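# Flip a standing two-colored block end for end

## Task

A wooden block rests on the table on one of its long narrow faces with the black face on top; one end is green and the other yellow. Lift it, rotate it end over end (within one hand or by passing it between hands), and set it back in the same spot on a long narrow face with black now on the bottom and the green end occupying the yellow end's former position. It fails if any arm (not a hand) contacts the block; if anything other than a hand contacts it while it is noticeably tilted or out of its spot; if it is released with any part more than a few millimeters above the table, unless one end has already briefly rested on the table; or if it slips more than a few millimeters in the grip while being set down. The result must hold without the robot supporting it: release the block and move the hands away at the end.

## Robot and tools

Robot: two six-joint arms, left_arm and right_arm, mounted facing each other across the table, left_arm's base on the +y side. The names do not match image sides. Both arms end in an identical five-finger right hand, so every hand axis and number means the same on both.

World frame: origin on the table top midway between the arm bases, table surface at z = 0, +z up. Result state lines give each hand point's position (m), orientation (quaternion wxyz) and velocities in this frame; printed positions can be off, more so at long reach.

Hand point: a spot fixed to the palm, 0.05 m in front of it, where index pad and thumb tip meet in a pinch. Its own axes: +z along straight fingers, +y outward from the palm, +x across the palm toward the little finger. Straight fingers extend 0.06-0.07 m past it along +z. Sideways the hand spans 0.08 m on the little-finger side and 0.02 m (thumb in front of palm) to 0.09 m on the thumb side. A wrist bracket on the little-finger side protrudes 0.03 m beyond the point in +y and 0.11 m across; it can collide.

The 28-number row (all values in [-1, 1]) covers both arms in one list: left_arm dx, dy, dz, rx, ry, rz, then left_gripper little, ring, middle, index, thumb_bend, thumb_turn, force_limit, speed; then the same 14 for right_arm and right_gripper. Always send all 28.

dx..rz are an offset, not a pose: they describe the target relative to the hand point's pose in the most recent result that showed it (before any such result in the scene, or for a second call inside one reply, relative to where the robot is when the action begins), expressed in the hand point's own axes. Scale: 1.0 = 0.6 m of travel or 180 degrees. rx, ry, rz form a single rotation vector. All zeros therefore pulls the arm back to that reference pose; it does not mean hold still. Each step the commanded pose is clipped to 100 mm and 16 degrees from the measured pose; motion trails commands by about 0.17 s; position wins over orientation if both cannot be met.

Hand numbers are absolute targets. Fingers (little, ring, middle, index) and thumb_bend: +1 straight/open, -1 fully curled. thumb_turn: +1 beside the palm, -1 in front of it opposing the fingers. A pinch is roughly index -0.22, thumb_bend -0.75, thumb_turn -0.57. force_limit maps -1..+1 to about 0..10 N fingertip force where closing stops (0..15 N for the thumb motors); it does not limit opening. speed maps -1..+1 to near zero..full (full travel in 0.6 s); use -0.9 or slower for a gentle grip. No value means no change: to keep a hand as it is, resend its last eight numbers, or before any, its hand_measured six plus hand_force_limit and hand_speed. A motor starts only when its target changes by at least 0.01, then locks when it arrives or hits force_limit. Whole-hand wraps fit objects 0.035-0.08 m wide with the thumb turned in front first; the object sits on the wrist side of the hand point.

Tools:
- execute_actions {actions, pictures}: actions is a list with at most one item. Empty list: just report state. {"rows": [...], "steps": n}: up to 15 rows, up to 15 steps of 1/30 s; each row is one step, the last repeats; every row is an offset from the same reference pose. {"steps": n} alone (up to 300): wait, counted from the previous result.
- move {target, speed, stop_force}: target is one 28-number row as above (offsets from the last shown pose). Each hand point goes in a straight line, all paths finishing together, 0.5-10 s. speed in m/s, 0.002-0.5 (default 0.25), rotation up to twice that in rad/s. Hand numbers are sent at the start. stop_force in N, 9-40, shared by both arms: an arm's path stops when its wrist sensor reads that much extra push against its motion, then it backs off two steps and holds. Use it only slowly and without rotating; omit it when pulling away from something you press on. Result adds a move: line (done, off_target, moving, held, contact, fault) and limits (paced = clipped, held = some steps blocked).
- wait {seconds 0-10}: lets time pass without new commands.
- zoom_image {camera, region [x0,y0,x1,y1]}: enlarges part of cam_high, cam_low, cam_left_wrist or cam_right_wrist (504x504 each), region up to 504x504.
- show_instructions: shows the reference images.
- finished_scene {scene}: ends and grades the current scene; irreversible.

Result lines: hand_measured, hand_stopped_by (moving, target, force, stalled, fault) and hand_load_n (positive pushes fingers open; near zero loads mean the grip is lost), one value per motor in send order. Wrist force/torque in the end effector's axes, noisy (offset up to ~4 N, saturates ~50 N). HELD marks steps not sent; pose unreachable names an arm the clearance check altered. Hand target shows where the controller is driving.

Avoid: arms bumping or pressing each other; driving a stiff arm past a firm contact (fault stop for 10 s at joint overload or 150 N); knocking anything off the table; releasing the block high; long heavy holds that overheat motors. The simulation continues while you compose replies.

Each tool is called after "Call:" in YAML: its name, and indented under it one key for each argument.

Reference images:

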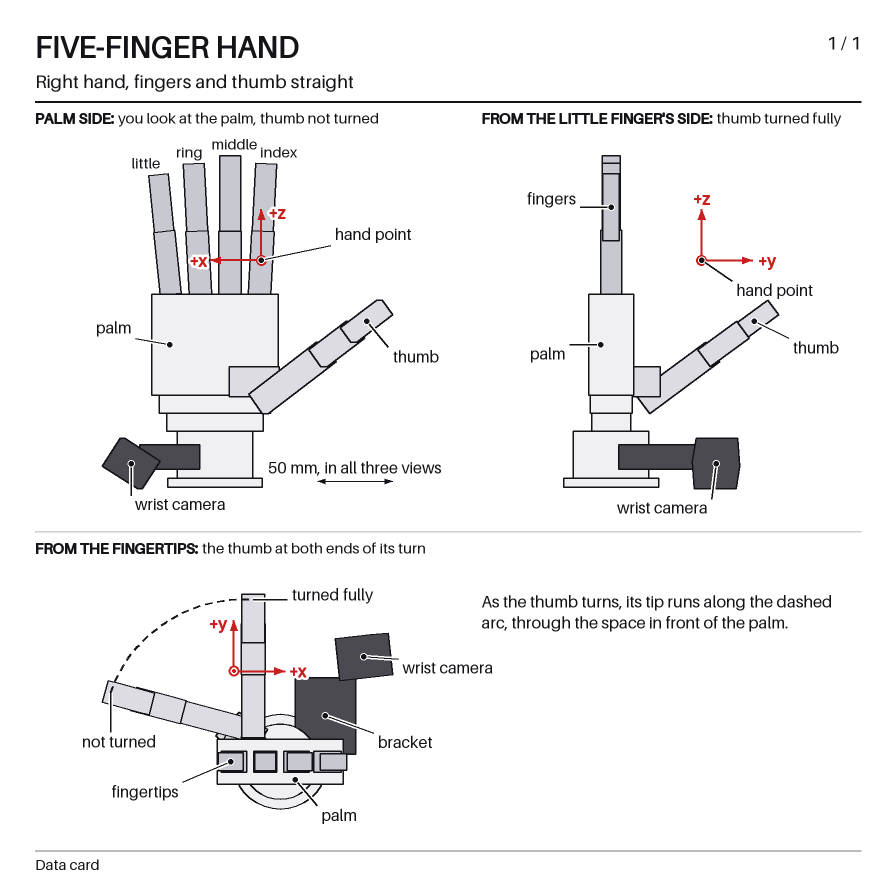

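## Session

I'll start by looking at the current state.

Call:
execute_actions:
  actions: []

Scene clock: 0.00 s of 6000.00 s.
left_arm: end_effector_position=(+0.3097, +0.3850, +0.4778) hand_measured=(+1.000, +1.000, +1.000, +1.000, +1.000, +1.000) hand_load_n=(+0.0, +0.0, +0.0, +0.0, +0.0, +0.0) hand_stopped_by=(target, target, target, target, target, target) hand_force_limit=0.00 hand_speed=-0.80 end_effector_quat_wxyz=(-0.001, +0.419, +0.908, +0.013) end_effector_velocity=(+0.000, +0.000, +0.000) end_effector_angular_velocity=(-0.000, -0.000, -0.000) | right_arm: end_effector_position=(+0.1304, -0.2668, +0.4694) hand_measured=(+1.000, +1.000, +1.000, +1.000, +1.000, +1.000) hand_load_n=(+0.0, +0.0, +0.0, +0.0, +0.0, +0.0) hand_stopped_by=(target, target, target, target, target, target) hand_force_limit=0.00 hand_speed=-0.80 end_effector_quat_wxyz=(-0.014, -0.333, +0.943, -0.006) end_effector_velocity=(+0.000, +0.000, -0.000) end_effector_angular_velocity=(+0.000, -0.001, +0.001)
Joint positions: left_arm=[ 0.535 -1.711  1.341  1.959  1.554 -1.912] | right_arm=[-1.181 -1.694  1.347  1.946  1.582 -1.915]
Joint velocities: left_arm=[ 0.    -0.     0.    -0.    -0.     0.001] | right_arm=[ 0.    -0.    -0.    -0.001  0.    -0.001]
Joint torques (N m, as the arm reports them, + toward a larger angle): no reading
Motor temperatures (°C, as the motors report them): left_arm=[32 28 29 36 34 37] | right_arm=[32 31 28 33 35 39]
Wrist force (N, on the end effector, along its own x y z axes, offset not removed): no reading
Wrist torque (N m, same axes, about the end effector's origin, offset not removed): no reading
Hand target (left_arm): +0.310, +0.385, +0.478; -0.001, +0.419, +0.908, +0.013
Hand target (right_arm): +0.130, -0.267, +0.469; -0.014, -0.333, +0.943, -0.006

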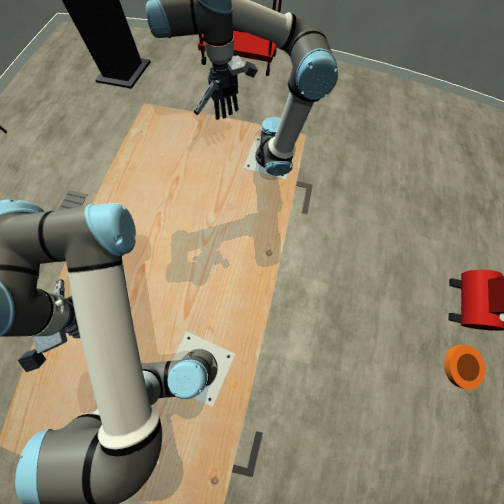

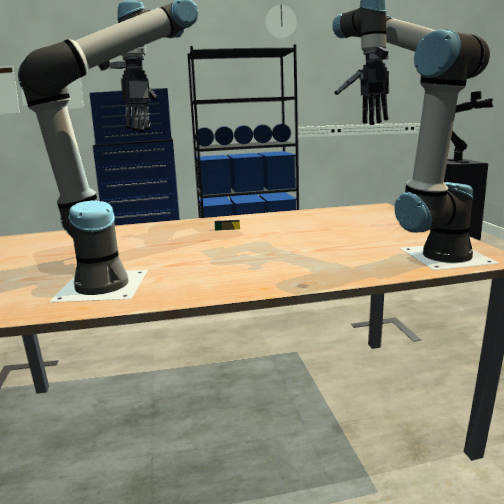

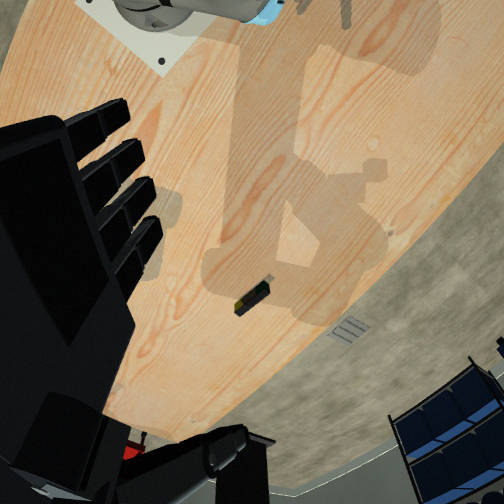

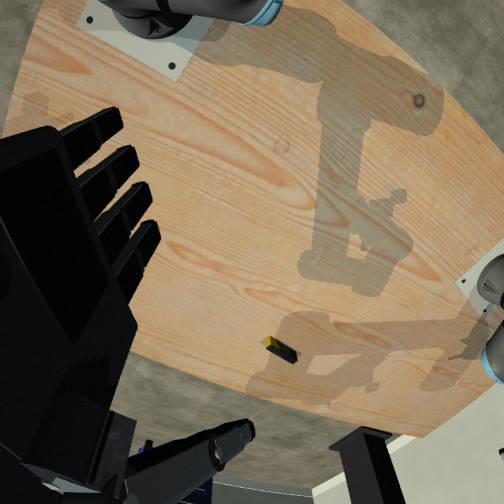

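Call:
zoom_image:
  camera: "cam_left_wrist"
  region: [210, 255, 300, 345]

Call:
zoom_image:
  camera: "cam_right_wrist"
  region: [240, 310, 330, 400]

Call:
zoom_image:
  camera: "cam_low"
  region: [195, 200, 265, 250]

Region (210, 255, 300, 345) of cam_left_wrist's 504x504 image, scaled by 5.600, with more detail than that image has.

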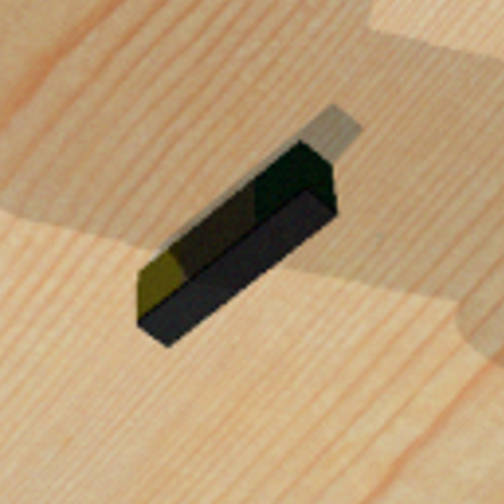

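Region (240, 310, 330, 400) of cam_right_wrist's 504x504 image, scaled by 5.600, with more detail than that image has.

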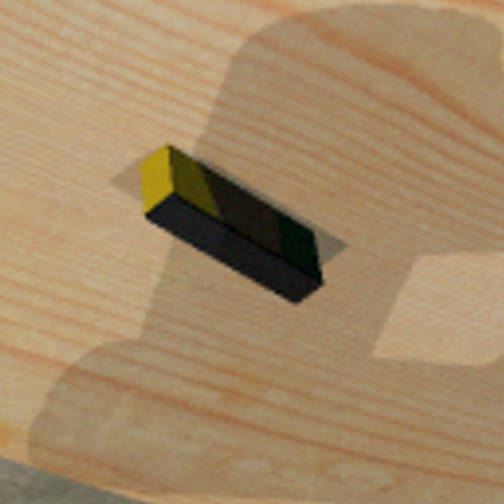

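Region (195, 200, 265, 250) of cam_low's 504x504 image, scaled by 7.200, with more detail than that image has; it fills the top 360 rows of this view, and the rest is white.

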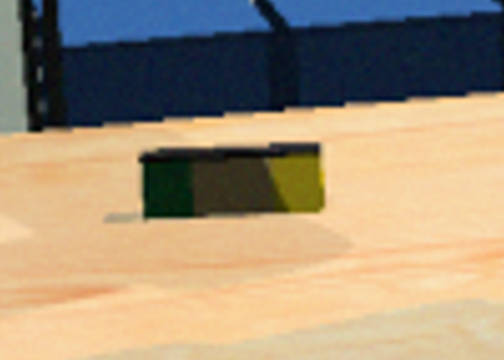

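Call:
move:
  target: [-0.271,-0.037,0.213,0,0,0.667, 1,1,0.2,0.2,-0.3,-1,0,0, -0.4308,-0.195,0.3533,0.3476,-0.1379,-0.1977, 1,1,0.2,0.2,-0.3,-1,0,0]
  speed: 0.4

Scene clock: 123.23 s of 6000.00 s.
left_arm: end_effector_position=(+0.3994, +0.2502, +0.3476) hand_measured=(+1.000, +1.000, +0.200, +0.200, -0.300, -1.000) hand_load_n=(+0.0, +0.0, +0.0, +0.0, +0.0, +0.0) hand_stopped_by=(target, target, target, target, target, target) hand_force_limit=0.00 hand_speed=0.00 end_effector_quat_wxyz=(-0.011, +0.996, +0.092, +0.005) end_effector_velocity=(+0.000, -0.001, -0.000) end_effector_angular_velocity=(-0.001, +0.003, -0.011) | right_arm: end_effector_position=(+0.4004, -0.1997, +0.2502) hand_measured=(+1.000, +1.000, +0.200, +0.200, -0.300, -1.000) hand_load_n=(+0.0, +0.0, +0.0, +0.0, +0.0, +0.0) hand_stopped_by=(target, target, target, target, target, target) hand_force_limit=0.00 hand_speed=0.00 end_effector_quat_wxyz=(+0.345, -0.542, +0.646, -0.411) end_effector_velocity=(+0.002, +0.000, -0.001) end_effector_angular_velocity=(-0.001, -0.010, +0.009)
Joint positions: left_arm=[ 0.929 -1.309  1.244  1.647  1.549  0.576] | right_arm=[-0.856 -1.47   1.709  0.369  2.308 -2.704]
Joint velocities: left_arm=[ 0.002  0.005 -0.004  0.001  0.002  0.013] | right_arm=[-0.003 -0.005  0.011 -0.024 -0.006 -0.017]
Joint torques (N m, as the arm reports them, + toward a larger angle): left_arm=[  9.57 -17.49 -24.8    3.6    1.46   1.11] | right_arm=[ -9.85 -32.3   -4.12  -1.9   -2.25  -2.99]
Motor temperatures (°C, as the motors report them): left_arm=[32 28 29 36 34 37] | right_arm=[32 31 28 33 35 39]
Wrist force (N, on the end effector, along its own x y z axes, offset not removed): left_arm=[1.2 1.1 1.3] | right_arm=[-2.5 -0.1 0.8]
Wrist torque (N m, same axes, about the end effector's origin, offset not removed): left_arm=[0.02 -0.38 -0.07] | right_arm=[0.02 0.53 -0.52]
Hand target (left_arm): +0.399, +0.250, +0.348; -0.011, +0.996, +0.091, +0.005
Hand target (right_arm): +0.401, -0.200, +0.250; +0.346, -0.542, +0.646, -0.412
Off the commanded pose (left_arm): 0.000 m, 0 deg.
Off the commanded pose (right_arm): 0.000 m, 0 deg.
After step 90, 117.00 s passed at rest.
move: done
camera_calibration (this result's frames):
cam_left_wrist: T_world_to_cam=[[0.0864681, -0.996071, -0.0191465, 0.22032], [-0.869949, -0.0848574, 0.485785, 0.211129], [-0.485501, -0.0253485, -0.873868, 0.63062], [0, 0, 0, 1]] pos_world=[0.470787, 0.253356, 0.452734]
cam_right_wrist: T_world_to_cam=[[-0.408514, 0.220531, -0.88571, 0.424143], [-0.239592, 0.910437, 0.337194, 0.206573], [0.880745, 0.349957, -0.319089, -0.0737094], [0, 0, 0, 1]] pos_world=[0.287681, -0.255814, 0.282492]

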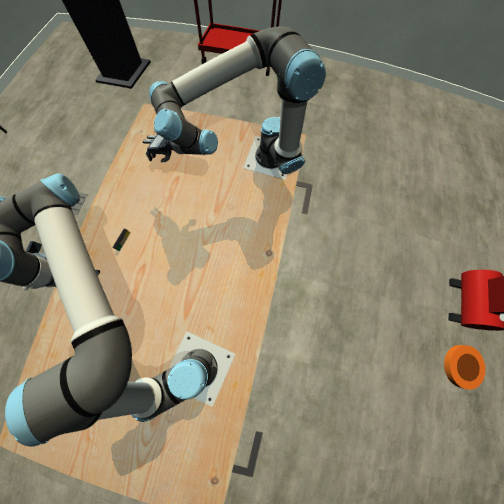

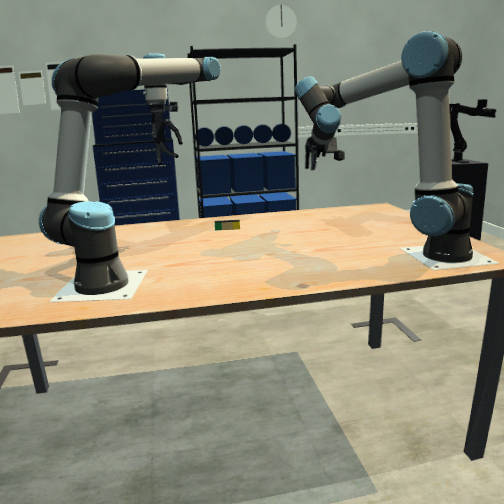

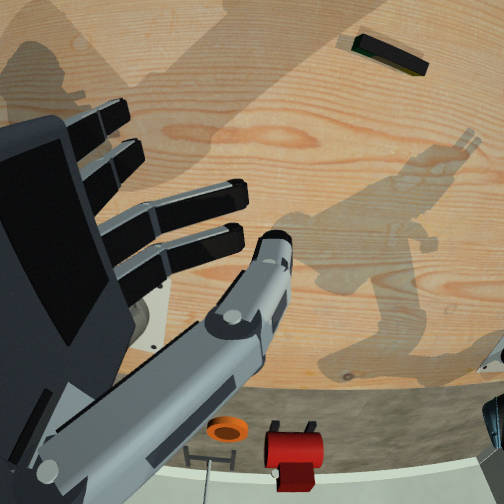

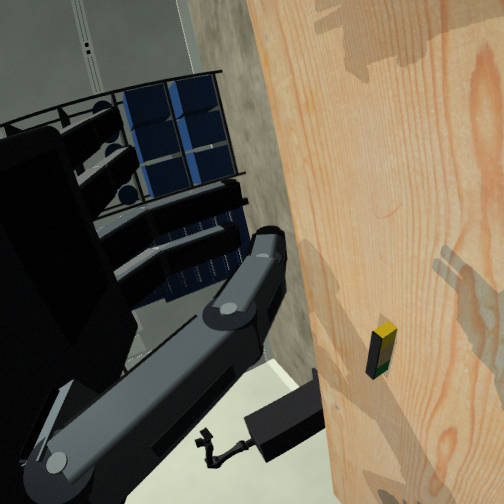

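Call:
zoom_image:
  camera: "cam_low"
  region: [120, 80, 210, 170]

Call:
zoom_image:
  camera: "cam_high"
  region: [90, 210, 150, 270]

Call:
zoom_image:
  camera: "cam_left_wrist"
  region: [330, 10, 450, 100]

Region (120, 80, 210, 170) of cam_low's 504x504 image, scaled by 5.600, with more detail than that image has.

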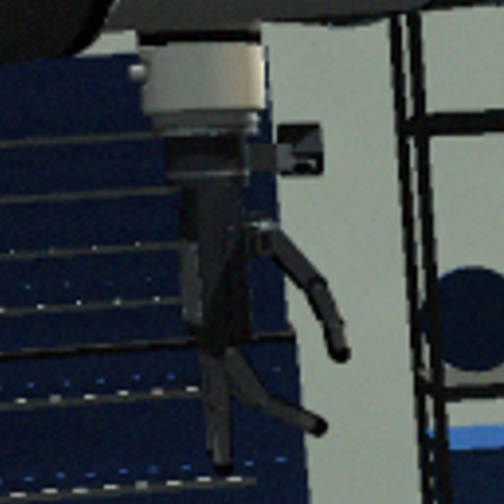

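Region (90, 210, 150, 270) of cam_high's 504x504 image, scaled by 8.400, with more detail than that image has.

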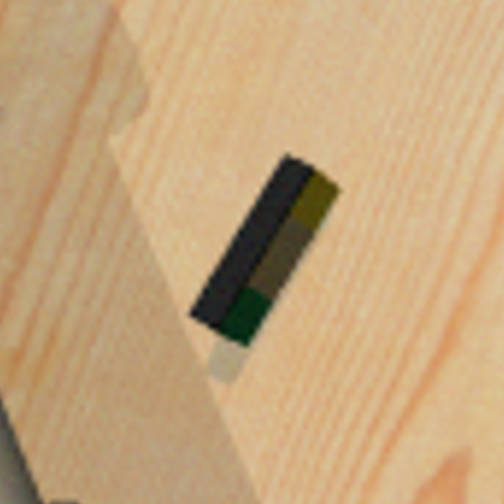

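Region (330, 10, 450, 100) of cam_left_wrist's 504x504 image, scaled by 4.200, with more detail than that image has; it fills the top 378 rows of this view, and the rest is white.

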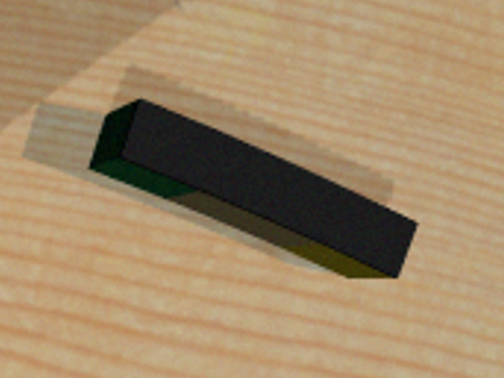

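Call:
move:
  target: [0.1432,0.3375,0.4243,0.2475,0.3708,0.5231, 1,1,0.2,0.2,-0.3,-1,0,0, 0,0,0,0.0278,0,0, 1,1,0.2,0.2,-0.3,-1,0,0]
  speed: 0.35

Scene clock: 189.77 s of 6000.00 s.
left_arm: end_effector_position=(+0.5232, +0.0728, +0.0906) hand_measured=(+1.000, +1.000, +0.200, +0.200, -0.300, -1.000) hand_load_n=(+0.0, +0.0, +0.0, +0.0, +0.0, +0.0) hand_stopped_by=(target, target, target, target, target, target) hand_force_limit=0.00 hand_speed=0.00 end_effector_quat_wxyz=(-0.370, +0.526, -0.628, +0.439) end_effector_velocity=(+0.000, +0.000, -0.001) end_effector_angular_velocity=(-0.001, -0.005, -0.013) | right_arm: end_effector_position=(+0.4004, -0.1997, +0.2502) hand_measured=(+1.000, +1.000, +0.200, +0.200, -0.300, -1.000) hand_load_n=(+0.0, +0.0, +0.0, +0.0, +0.0, +0.0) hand_stopped_by=(target, target, target, target, target, target) hand_force_limit=0.00 hand_speed=0.00 end_effector_quat_wxyz=(+0.368, -0.526, +0.628, -0.439) end_effector_velocity=(+0.000, +0.000, +0.000) end_effector_angular_velocity=(+0.002, -0.001, -0.001)
Joint positions: left_arm=[ 0.451 -1.022  1.604  0.109  0.566  2.535] | right_arm=[-0.828 -1.493  1.769  0.235  2.366 -2.761]
Joint velocities: left_arm=[ 0.001 -0.009  0.017 -0.03   0.007  0.023] | right_arm=[ 0.    -0.     0.    -0.001  0.     0.002]
Joint torques (N m, as the arm reports them, + toward a larger angle): left_arm=[  8.68 -45.98  -8.05  -0.61   0.51   1.14] | right_arm=[  9.67 -31.18  -4.14  -1.96   3.22  -2.76]
Motor temperatures (°C, as the motors report them): left_arm=[32 28 29 36 34 37] | right_arm=[32 31 28 33 35 39]
Wrist force (N, on the end effector, along its own x y z axes, offset not removed): left_arm=[1.9 2.6 1.2] | right_arm=[-2.4 -0.2 -1.1]
Wrist torque (N m, same axes, about the end effector's origin, offset not removed): left_arm=[0.21 -0.50 0.09] | right_arm=[0.16 0.60 -0.52]
Hand target (left_arm): +0.523, +0.073, +0.090; +0.370, -0.525, +0.628, -0.439
Hand target (right_arm): +0.400, -0.200, +0.250; +0.368, -0.526, +0.628, -0.439
Off the commanded pose (left_arm): 0.001 m, 0 deg.
Off the commanded pose (right_arm): 0.000 m, 0 deg.
After step 90, 59.73 s passed at rest.
move: done
camera_calibration (this result's frames):
cam_left_wrist: T_world_to_cam=[[-0.321104, 0.157968, -0.933776, 0.240016], [-0.278861, 0.926506, 0.252632, 0.0668451], [0.905057, 0.341515, -0.253454, -0.348801], [0, 0, 0, 1]] pos_world=[0.411396, 0.0192738, 0.118829]
cam_right_wrist: T_world_to_cam=[[-0.330775, 0.206788, -0.920775, 0.39904], [-0.267002, 0.915325, 0.301481, 0.227449], [0.905151, 0.345571, -0.247554, -0.102269], [0, 0, 0, 1]] pos_world=[0.28529, -0.255365, 0.273538]

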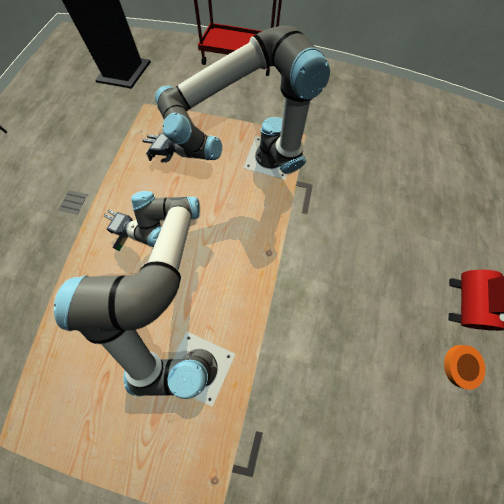

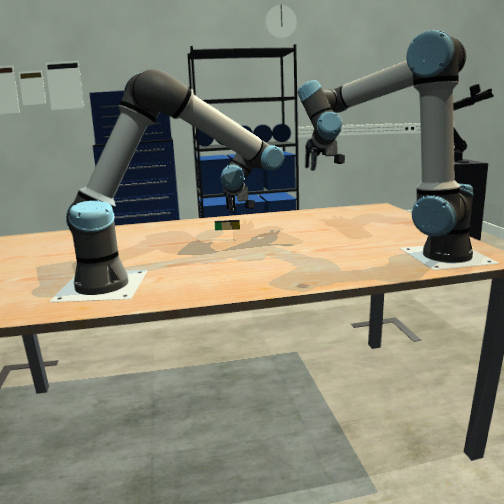

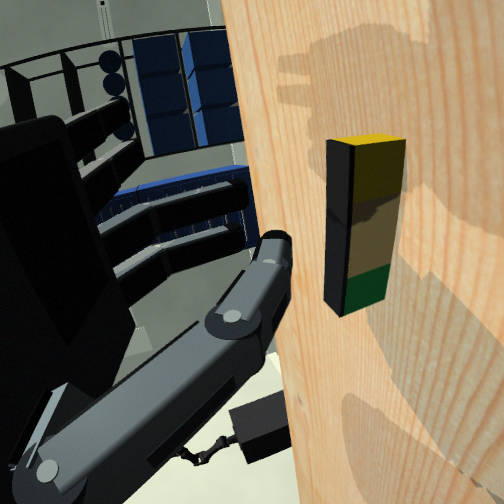

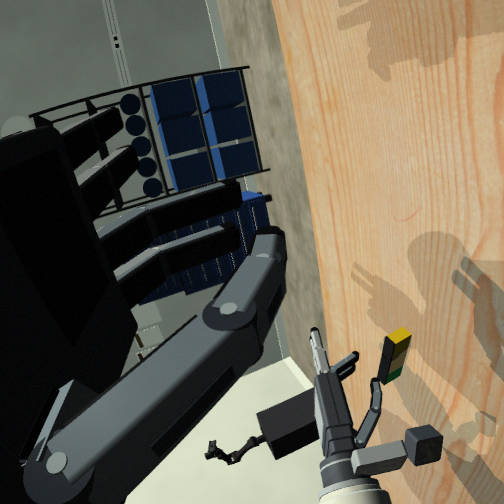

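Call:
zoom_image:
  camera: "cam_left_wrist"
  region: [270, 120, 470, 330]

Call:
zoom_image:
  camera: "cam_right_wrist"
  region: [290, 310, 470, 490]

Region (270, 120, 470, 330) of cam_left_wrist's 504x504 image, scaled by 2.400, with more detail than that image has; it fills the left 480 columns of this view, and the rest is white.

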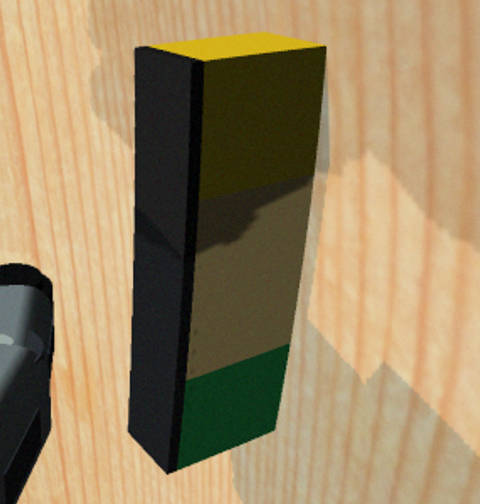

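Region (290, 310, 470, 490) of cam_right_wrist's 504x504 image, scaled by 2.800, with more detail than that image has.

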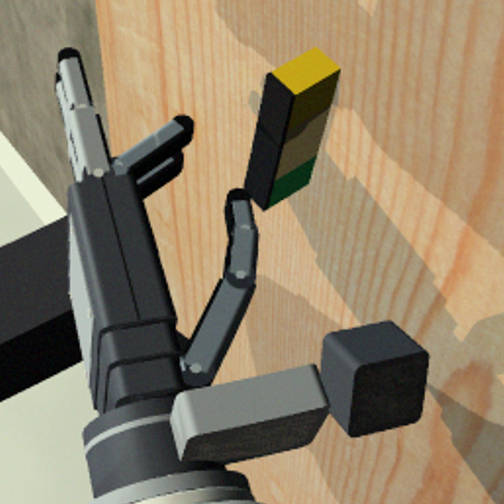

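Call:
move:
  target: [-0.3702,-0.3283,-0.4108,0,0.171,-0.4699, 1,1,0.2,0.2,-0.3,-1,0,0, -0.2253,0.1128,0.1782,0,0,0, 1,1,0.2,0.2,-0.3,-1,0,0]
  speed: 0.35

Scene clock: 238.87 s of 6000.00 s.
left_arm: end_effector_position=(+0.4005, +0.3195, +0.3592) hand_measured=(+1.000, +1.000, +0.200, +0.200, -0.300, -1.000) hand_load_n=(+0.0, +0.0, +0.0, +0.0, +0.0, +0.0) hand_stopped_by=(target, target, target, target, target, target) hand_force_limit=0.00 hand_speed=0.00 end_effector_quat_wxyz=(+0.182, +0.683, -0.184, +0.683) end_effector_velocity=(-0.000, +0.001, +0.002) end_effector_angular_velocity=(-0.009, +0.001, -0.001) | right_arm: end_effector_position=(+0.5000, -0.0799, +0.1501) hand_measured=(+1.000, +1.000, +0.200, +0.200, -0.300, -1.000) hand_load_n=(+0.0, +0.0, +0.0, +0.0, +0.0, +0.0) hand_stopped_by=(target, target, target, target, target, target) hand_force_limit=0.00 hand_speed=0.00 end_effector_quat_wxyz=(+0.368, -0.526, +0.628, -0.439) end_effector_velocity=(-0.000, +0.001, -0.000) end_effector_angular_velocity=(-0.002, +0.001, +0.001)
Joint positions: left_arm=[ 0.773 -2.306  2.274  0.034  1.127  1.572] | right_arm=[-0.772 -1.046  1.445  0.142  2.415 -2.719]
Joint velocities: left_arm=[ 0.007 -0.003 -0.001 -0.     0.008 -0.007] | right_arm=[ 0.001  0.002 -0.002  0.002  0.    -0.001]
Joint torques (N m, as the arm reports them, + toward a larger angle): left_arm=[  9.56  -3.49 -14.69  -0.55   1.49  -1.22] | right_arm=[ 10.55 -29.09 -31.     2.71   3.09   2.63]
Motor temperatures (°C, as the motors report them): left_arm=[32 28 29 36 34 37] | right_arm=[32 31 28 33 35 39]
Wrist force (N, on the end effector, along its own x y z axes, offset not removed): left_arm=[-0.2 1.9 1.4] | right_arm=[-1.8 -0.6 0.1]
Wrist torque (N m, same axes, about the end effector's origin, offset not removed): left_arm=[0.06 -0.15 -0.08] | right_arm=[0.10 0.52 -0.49]
Hand target (left_arm): +0.400, +0.320, +0.359; +0.182, +0.683, -0.184, +0.683
Hand target (right_arm): +0.500, -0.080, +0.150; +0.368, -0.526, +0.628, -0.439
Off the commanded pose (left_arm): 0.002 m, 0 deg.
Off the commanded pose (right_arm): 0.000 m, 0 deg.
After step 90, 43.23 s passed at rest.
move: done
camera_calibration (this result's frames):
cam_left_wrist: T_world_to_cam=[[-0.500037, -0.860298, -0.0992471, 0.509755], [-0.386209, 0.324107, -0.863596, 0.372609], [0.775116, -0.3935, -0.49432, 0.119469], [0, 0, 0, 1]] pos_world=[0.306199, 0.364787, 0.431431]
cam_right_wrist: T_world_to_cam=[[-0.330714, 0.206746, -0.920806, 0.315056], [-0.267044, 0.91533, 0.301427, 0.174662], [0.90516, 0.345582, -0.247502, -0.25862], [0, 0, 0, 1]] pos_world=[0.384928, -0.135636, 0.173448]

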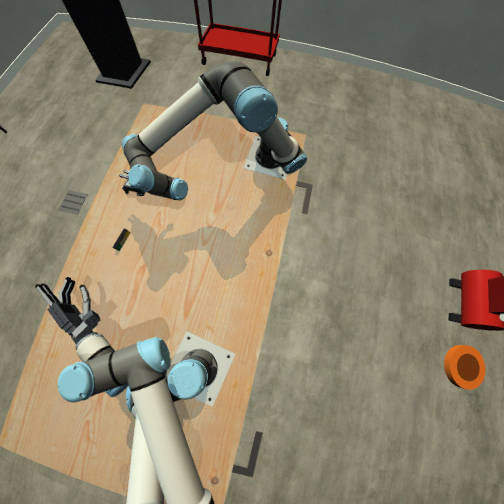

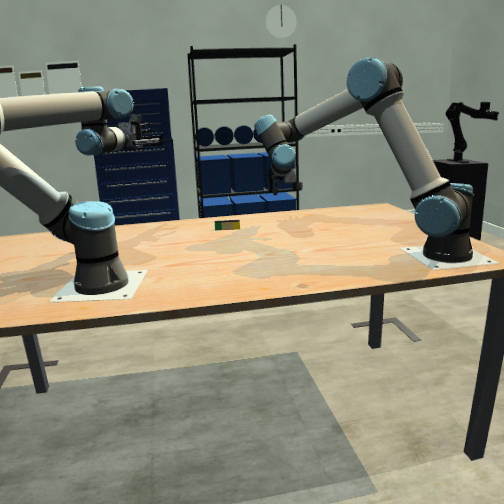

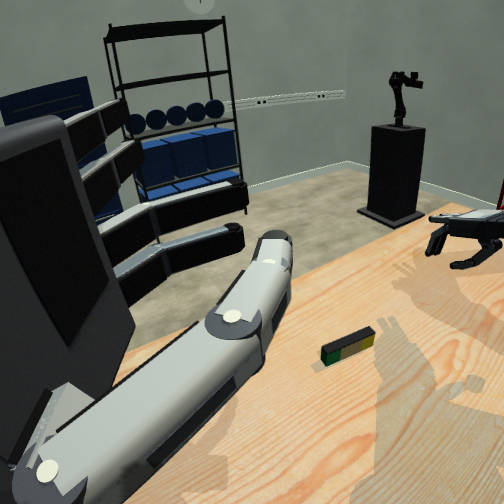

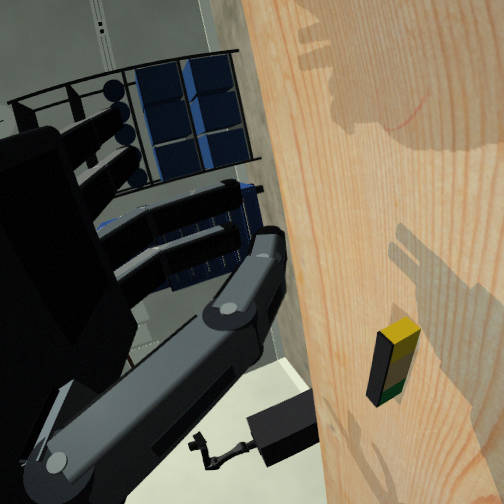

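Call:
move:
  target: [0,0,0,0,0,0, 1,1,0.2,0.2,-0.3,-1,0,0, -0.2478,0.0928,0.0375,0,0,0, 1,1,0.2,0.2,-0.3,-1,0,0]
  speed: 0.25

Call:
zoom_image:
  camera: "cam_right_wrist"
  region: [250, 120, 470, 340]

Call:
zoom_image:
  camera: "cam_left_wrist"
  region: [290, 240, 450, 400]

Scene clock: 251.50 s of 6000.00 s.
left_arm: end_effector_position=(+0.4005, +0.3195, +0.3592) hand_measured=(+1.000, +1.000, +0.200, +0.200, -0.300, -1.000) hand_load_n=(+0.0, +0.0, +0.0, +0.0, +0.0, +0.0) hand_stopped_by=(target, target, target, target, target, target) hand_force_limit=0.00 hand_speed=0.00 end_effector_quat_wxyz=(+0.182, +0.683, -0.184, +0.683) end_effector_velocity=(-0.000, -0.000, +0.001) end_effector_angular_velocity=(-0.001, -0.001, -0.001) | right_arm: end_effector_position=(+0.5278, +0.0659, +0.0903) hand_measured=(+1.000, +1.000, +0.200, +0.200, -0.300, -1.000) hand_load_n=(+0.0, +0.0, +0.0, +0.0, +0.0, +0.0) hand_stopped_by=(target, target, target, target, target, target) hand_force_limit=0.00 hand_speed=0.00 end_effector_quat_wxyz=(+0.369, -0.527, +0.627, -0.439) end_effector_velocity=(+0.001, +0.002, -0.001) end_effector_angular_velocity=(-0.003, +0.007, -0.006)
Joint positions: left_arm=[ 0.773 -2.306  2.274  0.034  1.127  1.572] | right_arm=[-0.637 -0.623  0.875  0.382  2.527 -2.601]
Joint velocities: left_arm=[-0.     0.    -0.001 -0.     0.    -0.   ] | right_arm=[ 0.002  0.017 -0.033  0.033  0.005  0.013]
Joint torques (N m, as the arm reports them, + toward a larger angle): left_arm=[-10.08  16.12 -17.98  -3.21  -1.31   0.96] | right_arm=[  9.34 -41.13 -28.29   3.28   3.26   2.52]
Motor temperatures (°C, as the motors report them): left_arm=[32 28 29 36 34 37] | right_arm=[32 31 28 33 35 39]
Wrist force (N, on the end effector, along its own x y z axes, offset not removed): left_arm=[-0.1 1.3 -0.3] | right_arm=[-1.7 2.1 -0.4]
Wrist torque (N m, same axes, about the end effector's origin, offset not removed): left_arm=[0.10 -0.24 -0.11] | right_arm=[0.47 0.48 -0.40]
Hand target (left_arm): +0.401, +0.320, +0.359; +0.182, +0.683, -0.184, +0.683
Hand target (right_arm): +0.528, +0.066, +0.090; +0.368, -0.526, +0.628, -0.439
Off the commanded pose (left_arm): 0.000 m, 0 deg.
Off the commanded pose (right_arm): 0.000 m, 0 deg.
After step 90, 8.33 s passed at rest.
move: done
camera_calibration (this result's frames):
cam_left_wrist: T_world_to_cam=[[-0.500035, -0.860301, -0.099228, 0.50975], [-0.386187, 0.324075, -0.863617, 0.372641], [0.775128, -0.393518, -0.494287, 0.119469], [0, 0, 0, 1]] pos_world=[0.306198, 0.364788, 0.431452]
cam_right_wrist: T_world_to_cam=[[-0.330117, 0.206611, -0.921051, 0.238714], [-0.268022, 0.915075, 0.301333, 0.0671878], [0.90509, 0.346337, -0.246705, -0.349038], [0, 0, 0, 1]] pos_world=[0.412722, 0.010082, 0.113512]

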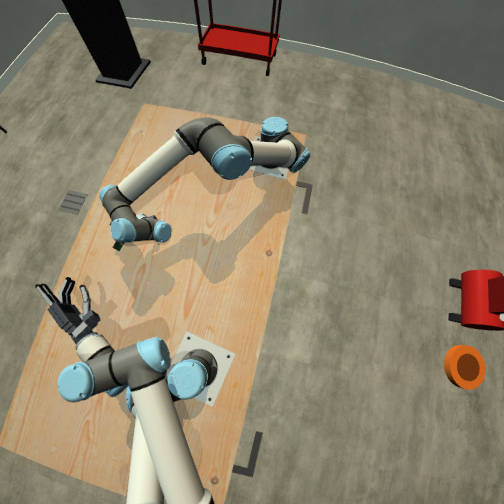

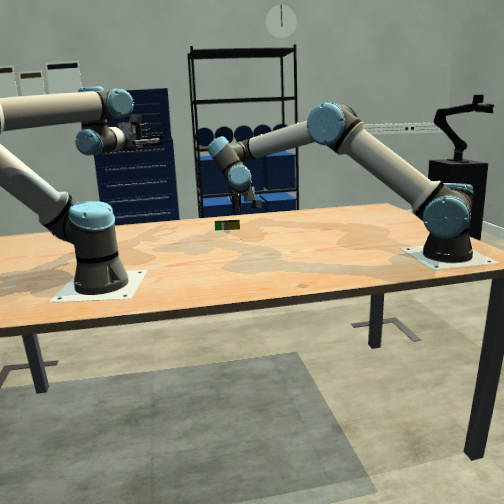

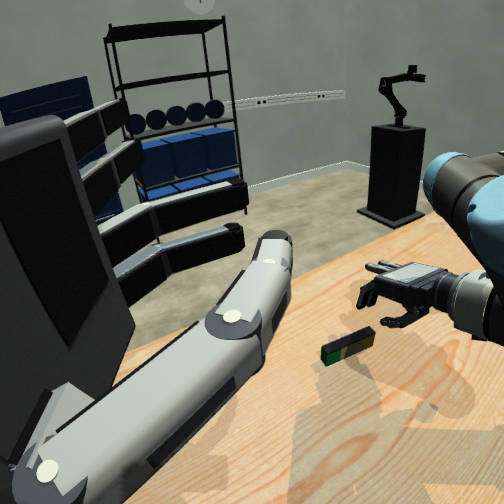

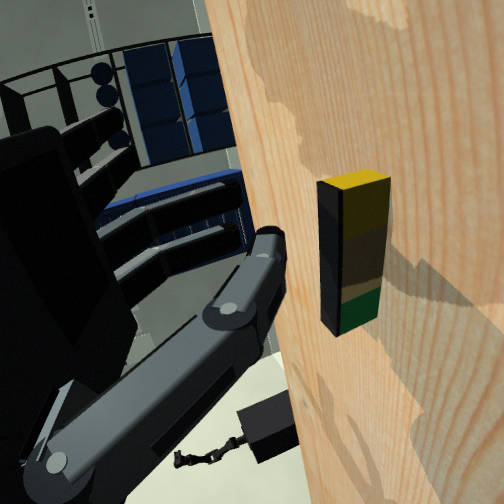

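Region (250, 120, 470, 340) of cam_right_wrist's 504x504 image, scaled by 2.291, with more detail than that image has.

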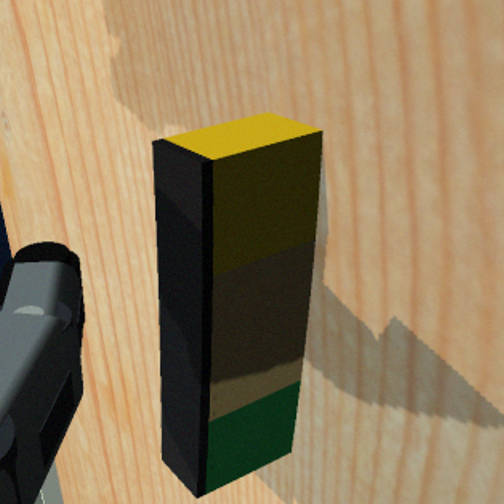

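Region (290, 240, 450, 400) of cam_left_wrist's 504x504 image, scaled by 3.150, with more detail than that image has.

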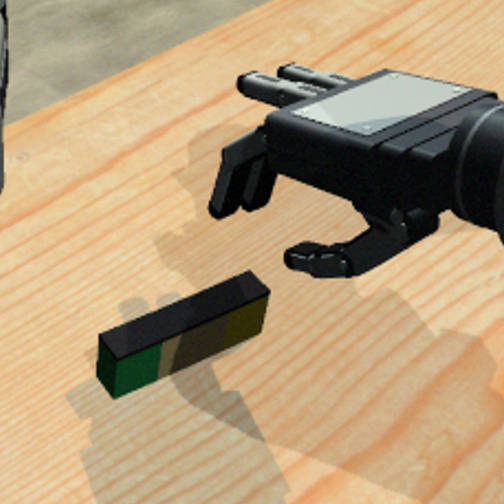

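Call:
move:
  target: [-0.35,-0.1397,0.2082,0,0,0, 1,1,0.2,0.2,-0.3,-1,0,0, -0.0218,0.0358,0.0252,0,0,0, 1,1,0.2,0.2,-0.3,-1,0,0]
  speed: 0.25

Scene clock: 286.03 s of 6000.00 s.
left_arm: end_effector_position=(+0.5500, +0.3299, +0.1494) hand_measured=(+1.000, +1.000, +0.200, +0.200, -0.300, -1.000) hand_load_n=(+0.0, +0.0, +0.0, +0.0, +0.0, +0.0) hand_stopped_by=(target, target, target, target, target, target) hand_force_limit=0.00 hand_speed=0.00 end_effector_quat_wxyz=(+0.182, +0.684, -0.183, +0.682) end_effector_velocity=(+0.002, -0.001, -0.001) end_effector_angular_velocity=(-0.002, -0.003, -0.003) | right_arm: end_effector_position=(+0.5368, +0.0776, +0.0649) hand_measured=(+1.000, +1.000, +0.200, +0.200, -0.300, -1.000) hand_load_n=(+0.0, +0.0, +0.0, +0.0, +0.0, +0.0) hand_stopped_by=(target, target, target, target, target, target) hand_force_limit=0.00 hand_speed=0.00 end_effector_quat_wxyz=(+0.369, -0.527, +0.627, -0.439) end_effector_velocity=(-0.000, -0.000, -0.000) end_effector_angular_velocity=(-0.002, +0.001, +0.000)
Joint positions: left_arm=[ 1.304 -1.467  2.356 -0.887  1.658  1.572] | right_arm=[-0.636 -0.557  0.815  0.377  2.527 -2.6  ]
Joint velocities: left_arm=[ 0.003  0.009 -0.004 -0.008  0.005 -0.   ] | right_arm=[-0.     0.    -0.     0.002 -0.    -0.001]
Joint torques (N m, as the arm reports them, + toward a larger angle): left_arm=[  9.31  -7.93 -22.2   -3.18   1.49  -1.07] | right_arm=[  9.55 -42.7  -29.3    3.24   3.19   0.46]
Motor temperatures (°C, as the motors report them): left_arm=[32 28 29 37 34 37] | right_arm=[32 31 28 33 35 39]
Wrist force (N, on the end effector, along its own x y z axes, offset not removed): left_arm=[1.3 2.0 1.4] | right_arm=[-2.0 1.8 0.5]
Wrist torque (N m, same axes, about the end effector's origin, offset not removed): left_arm=[0.00 -0.45 -0.01] | right_arm=[0.33 0.48 -0.42]
Hand target (left_arm): +0.550, +0.330, +0.149; +0.182, +0.684, -0.183, +0.683
Hand target (right_arm): +0.537, +0.078, +0.065; +0.369, -0.527, +0.627, -0.439
Off the commanded pose (left_arm): 0.001 m, 0 deg.
Off the commanded pose (right_arm): 0.000 m, 0 deg.
After step 90, 29.83 s passed at rest.
move: done
camera_calibration (this result's frames):
cam_left_wrist: T_world_to_cam=[[-0.499887, -0.860506, -0.0981954, 0.572446], [-0.387038, 0.323376, -0.863499, 0.246532], [0.7748, -0.393647, -0.4947, -0.0957682], [0, 0, 0, 1]] pos_world=[0.455777, 0.375172, 0.221715]
cam_right_wrist: T_world_to_cam=[[-0.330045, 0.206632, -0.921072, 0.215916], [-0.26808, 0.915055, 0.301342, 0.0665366], [0.905099, 0.346377, -0.246616, -0.367557], [0, 0, 0, 1]] pos_world=[0.421774, 0.0218135, 0.0881781]

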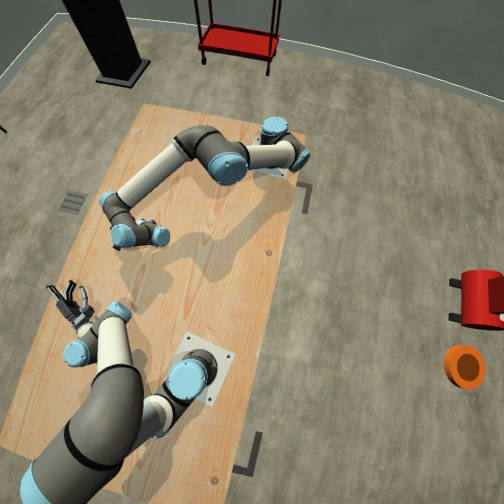

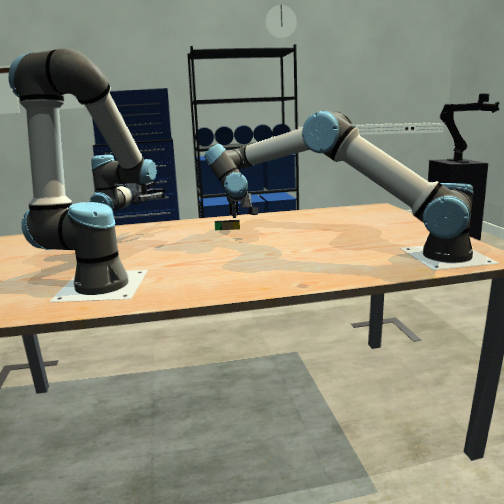

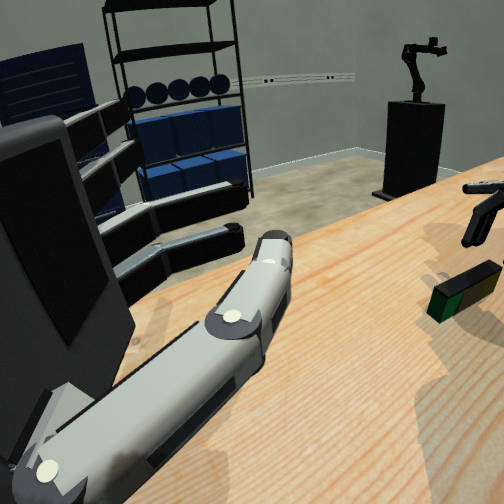

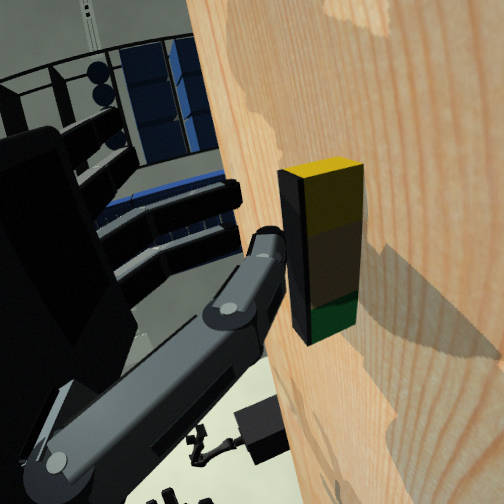

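Call:
move:
  target: [-0.07,-0.05,0,-0.2,0,0, 1,1,0.2,0.2,-0.3,-1,0,0, 0,0,0,0,0,0, 1,1,0.2,0.2,-0.3,-1,0,0]
  speed: 0.3

Scene clock: 294.37 s of 6000.00 s.
left_arm: end_effector_position=(+0.5569, +0.3436, +0.1310) hand_measured=(+1.000, +1.000, +0.200, +0.200, -0.300, -1.000) hand_load_n=(+0.0, +0.0, +0.0, +0.0, +0.0, +0.0) hand_stopped_by=(target, target, target, target, target, target) hand_force_limit=0.00 hand_speed=0.00 end_effector_quat_wxyz=(+0.263, +0.656, -0.265, +0.656) end_effector_velocity=(+0.000, +0.000, -0.000) end_effector_angular_velocity=(-0.001, +0.002, +0.001) | right_arm: end_effector_position=(+0.5368, +0.0776, +0.0649) hand_measured=(+1.000, +1.000, +0.200, +0.200, -0.300, -1.000) hand_load_n=(+0.0, +0.0, +0.0, +0.0, +0.0, +0.0) hand_stopped_by=(target, target, target, target, target, target) hand_force_limit=0.00 hand_speed=0.00 end_effector_quat_wxyz=(+0.369, -0.526, +0.627, -0.439) end_effector_velocity=(-0.000, -0.000, -0.000) end_effector_angular_velocity=(-0.002, +0.001, +0.001)
Joint positions: left_arm=[ 1.516 -1.3    2.211 -0.909  2.112  1.574] | right_arm=[-0.636 -0.557  0.815  0.377  2.527 -2.6  ]
Joint velocities: left_arm=[ 0.001  0.    -0.001  0.001 -0.    -0.001] | right_arm=[ 0.     0.    -0.     0.001  0.    -0.001]
Joint torques (N m, as the arm reports them, + toward a larger angle): left_arm=[ -9.06 -33.24  -4.76  -0.16   1.45   1.02] | right_arm=[ 10.34 -48.92 -25.21  -1.64   3.25  -2.76]
Motor temperatures (°C, as the motors report them): left_arm=[32 28 29 37 34 37] | right_arm=[32 31 28 33 35 39]
Wrist force (N, on the end effector, along its own x y z axes, offset not removed): left_arm=[0.1 3.0 0.4] | right_arm=[-2.5 1.6 -0.1]
Wrist torque (N m, same axes, about the end effector's origin, offset not removed): left_arm=[0.30 -0.28 -0.10] | right_arm=[0.33 0.60 -0.50]
Hand target (left_arm): +0.557, +0.344, +0.131; +0.263, +0.656, -0.265, +0.656
Hand target (right_arm): +0.537, +0.078, +0.065; +0.369, -0.527, +0.627, -0.439
Off the commanded pose (left_arm): 0.028 m, 22 deg; orientation clipped at the last step of the last action.
Off the commanded pose (right_arm): 0.000 m, 0 deg.
After step 90, 3.93 s passed at rest.
move: held (left_arm); limits=paced,held; held on 22 of 42 steps (left_arm), including the last (left_arm)
pose unreachable (left arm): on one or more control steps of this call this arm could not follow its commanded pose, so it was not sent that pose on those steps. On the call's last step it was still not sent that pose. It may still have moved: this result reports where it is.
cause: the commanded pose would bring two parts of the arm too close to each other (joints 4 (wrist 1) to 6 (wrist 3) lie between them).
camera_calibration (this result's frames):
cam_left_wrist: T_world_to_cam=[[-0.69166, -0.715404, -0.0990156, 0.6429], [-0.29753, 0.407172, -0.863532, 0.150208], [0.65809, -0.56781, -0.494478, 0.0199696], [0, 0, 0, 1]] pos_world=[0.476218, 0.410111, 0.203241]
cam_right_wrist: T_world_to_cam=[[-0.330031, 0.20669, -0.921064, 0.215895], [-0.268062, 0.915045, 0.30139, 0.0665208], [0.905109, 0.34637, -0.246588, -0.367574], [0, 0, 0, 1]] pos_world=[0.421778, 0.0218236, 0.0881652]

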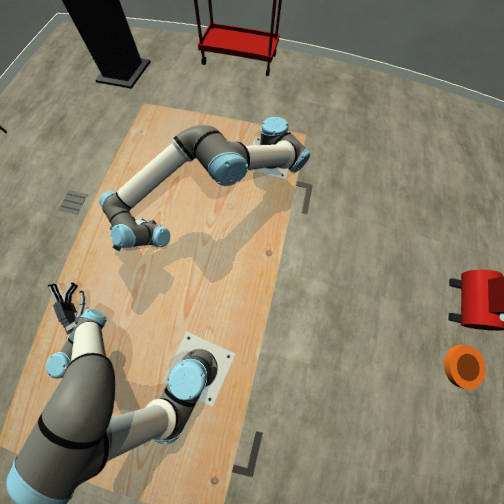

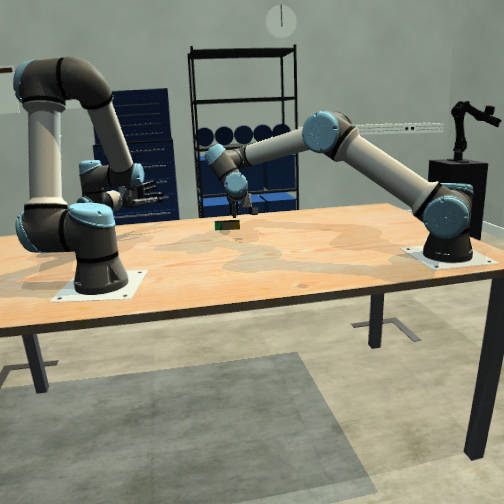

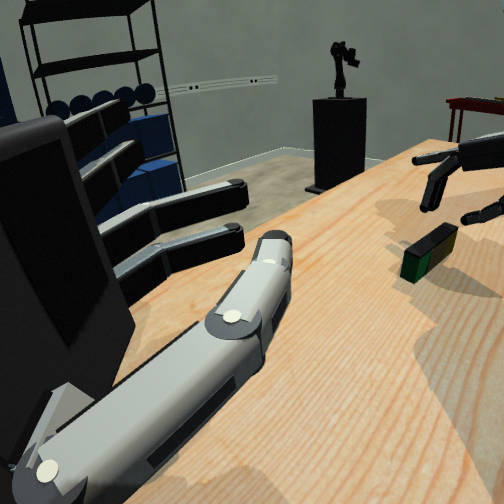

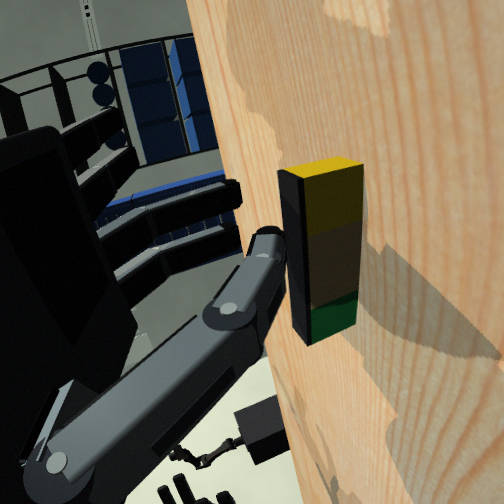

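Call:
zoom_image:
  camera: "cam_left_wrist"
  region: [374, 140, 504, 300]

Call:
zoom_image:
  camera: "cam_right_wrist"
  region: [190, 140, 400, 350]

Region (374, 140, 504, 300) of cam_left_wrist's 504x504 image, scaled by 3.150, with more detail than that image has; it fills the left 410 columns of this view, and the rest is white.

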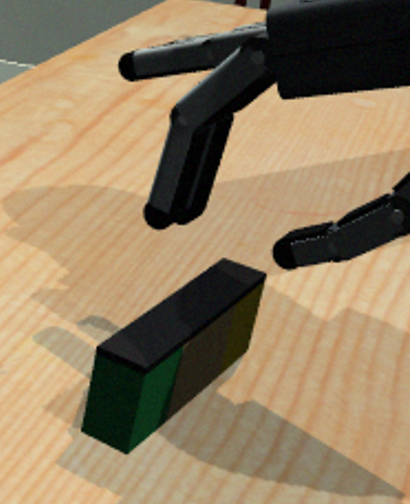

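Region (190, 140, 400, 350) of cam_right_wrist's 504x504 image, scaled by 2.400, with more detail than that image has.

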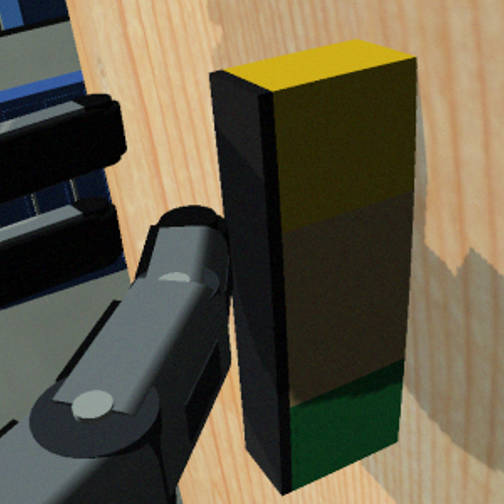

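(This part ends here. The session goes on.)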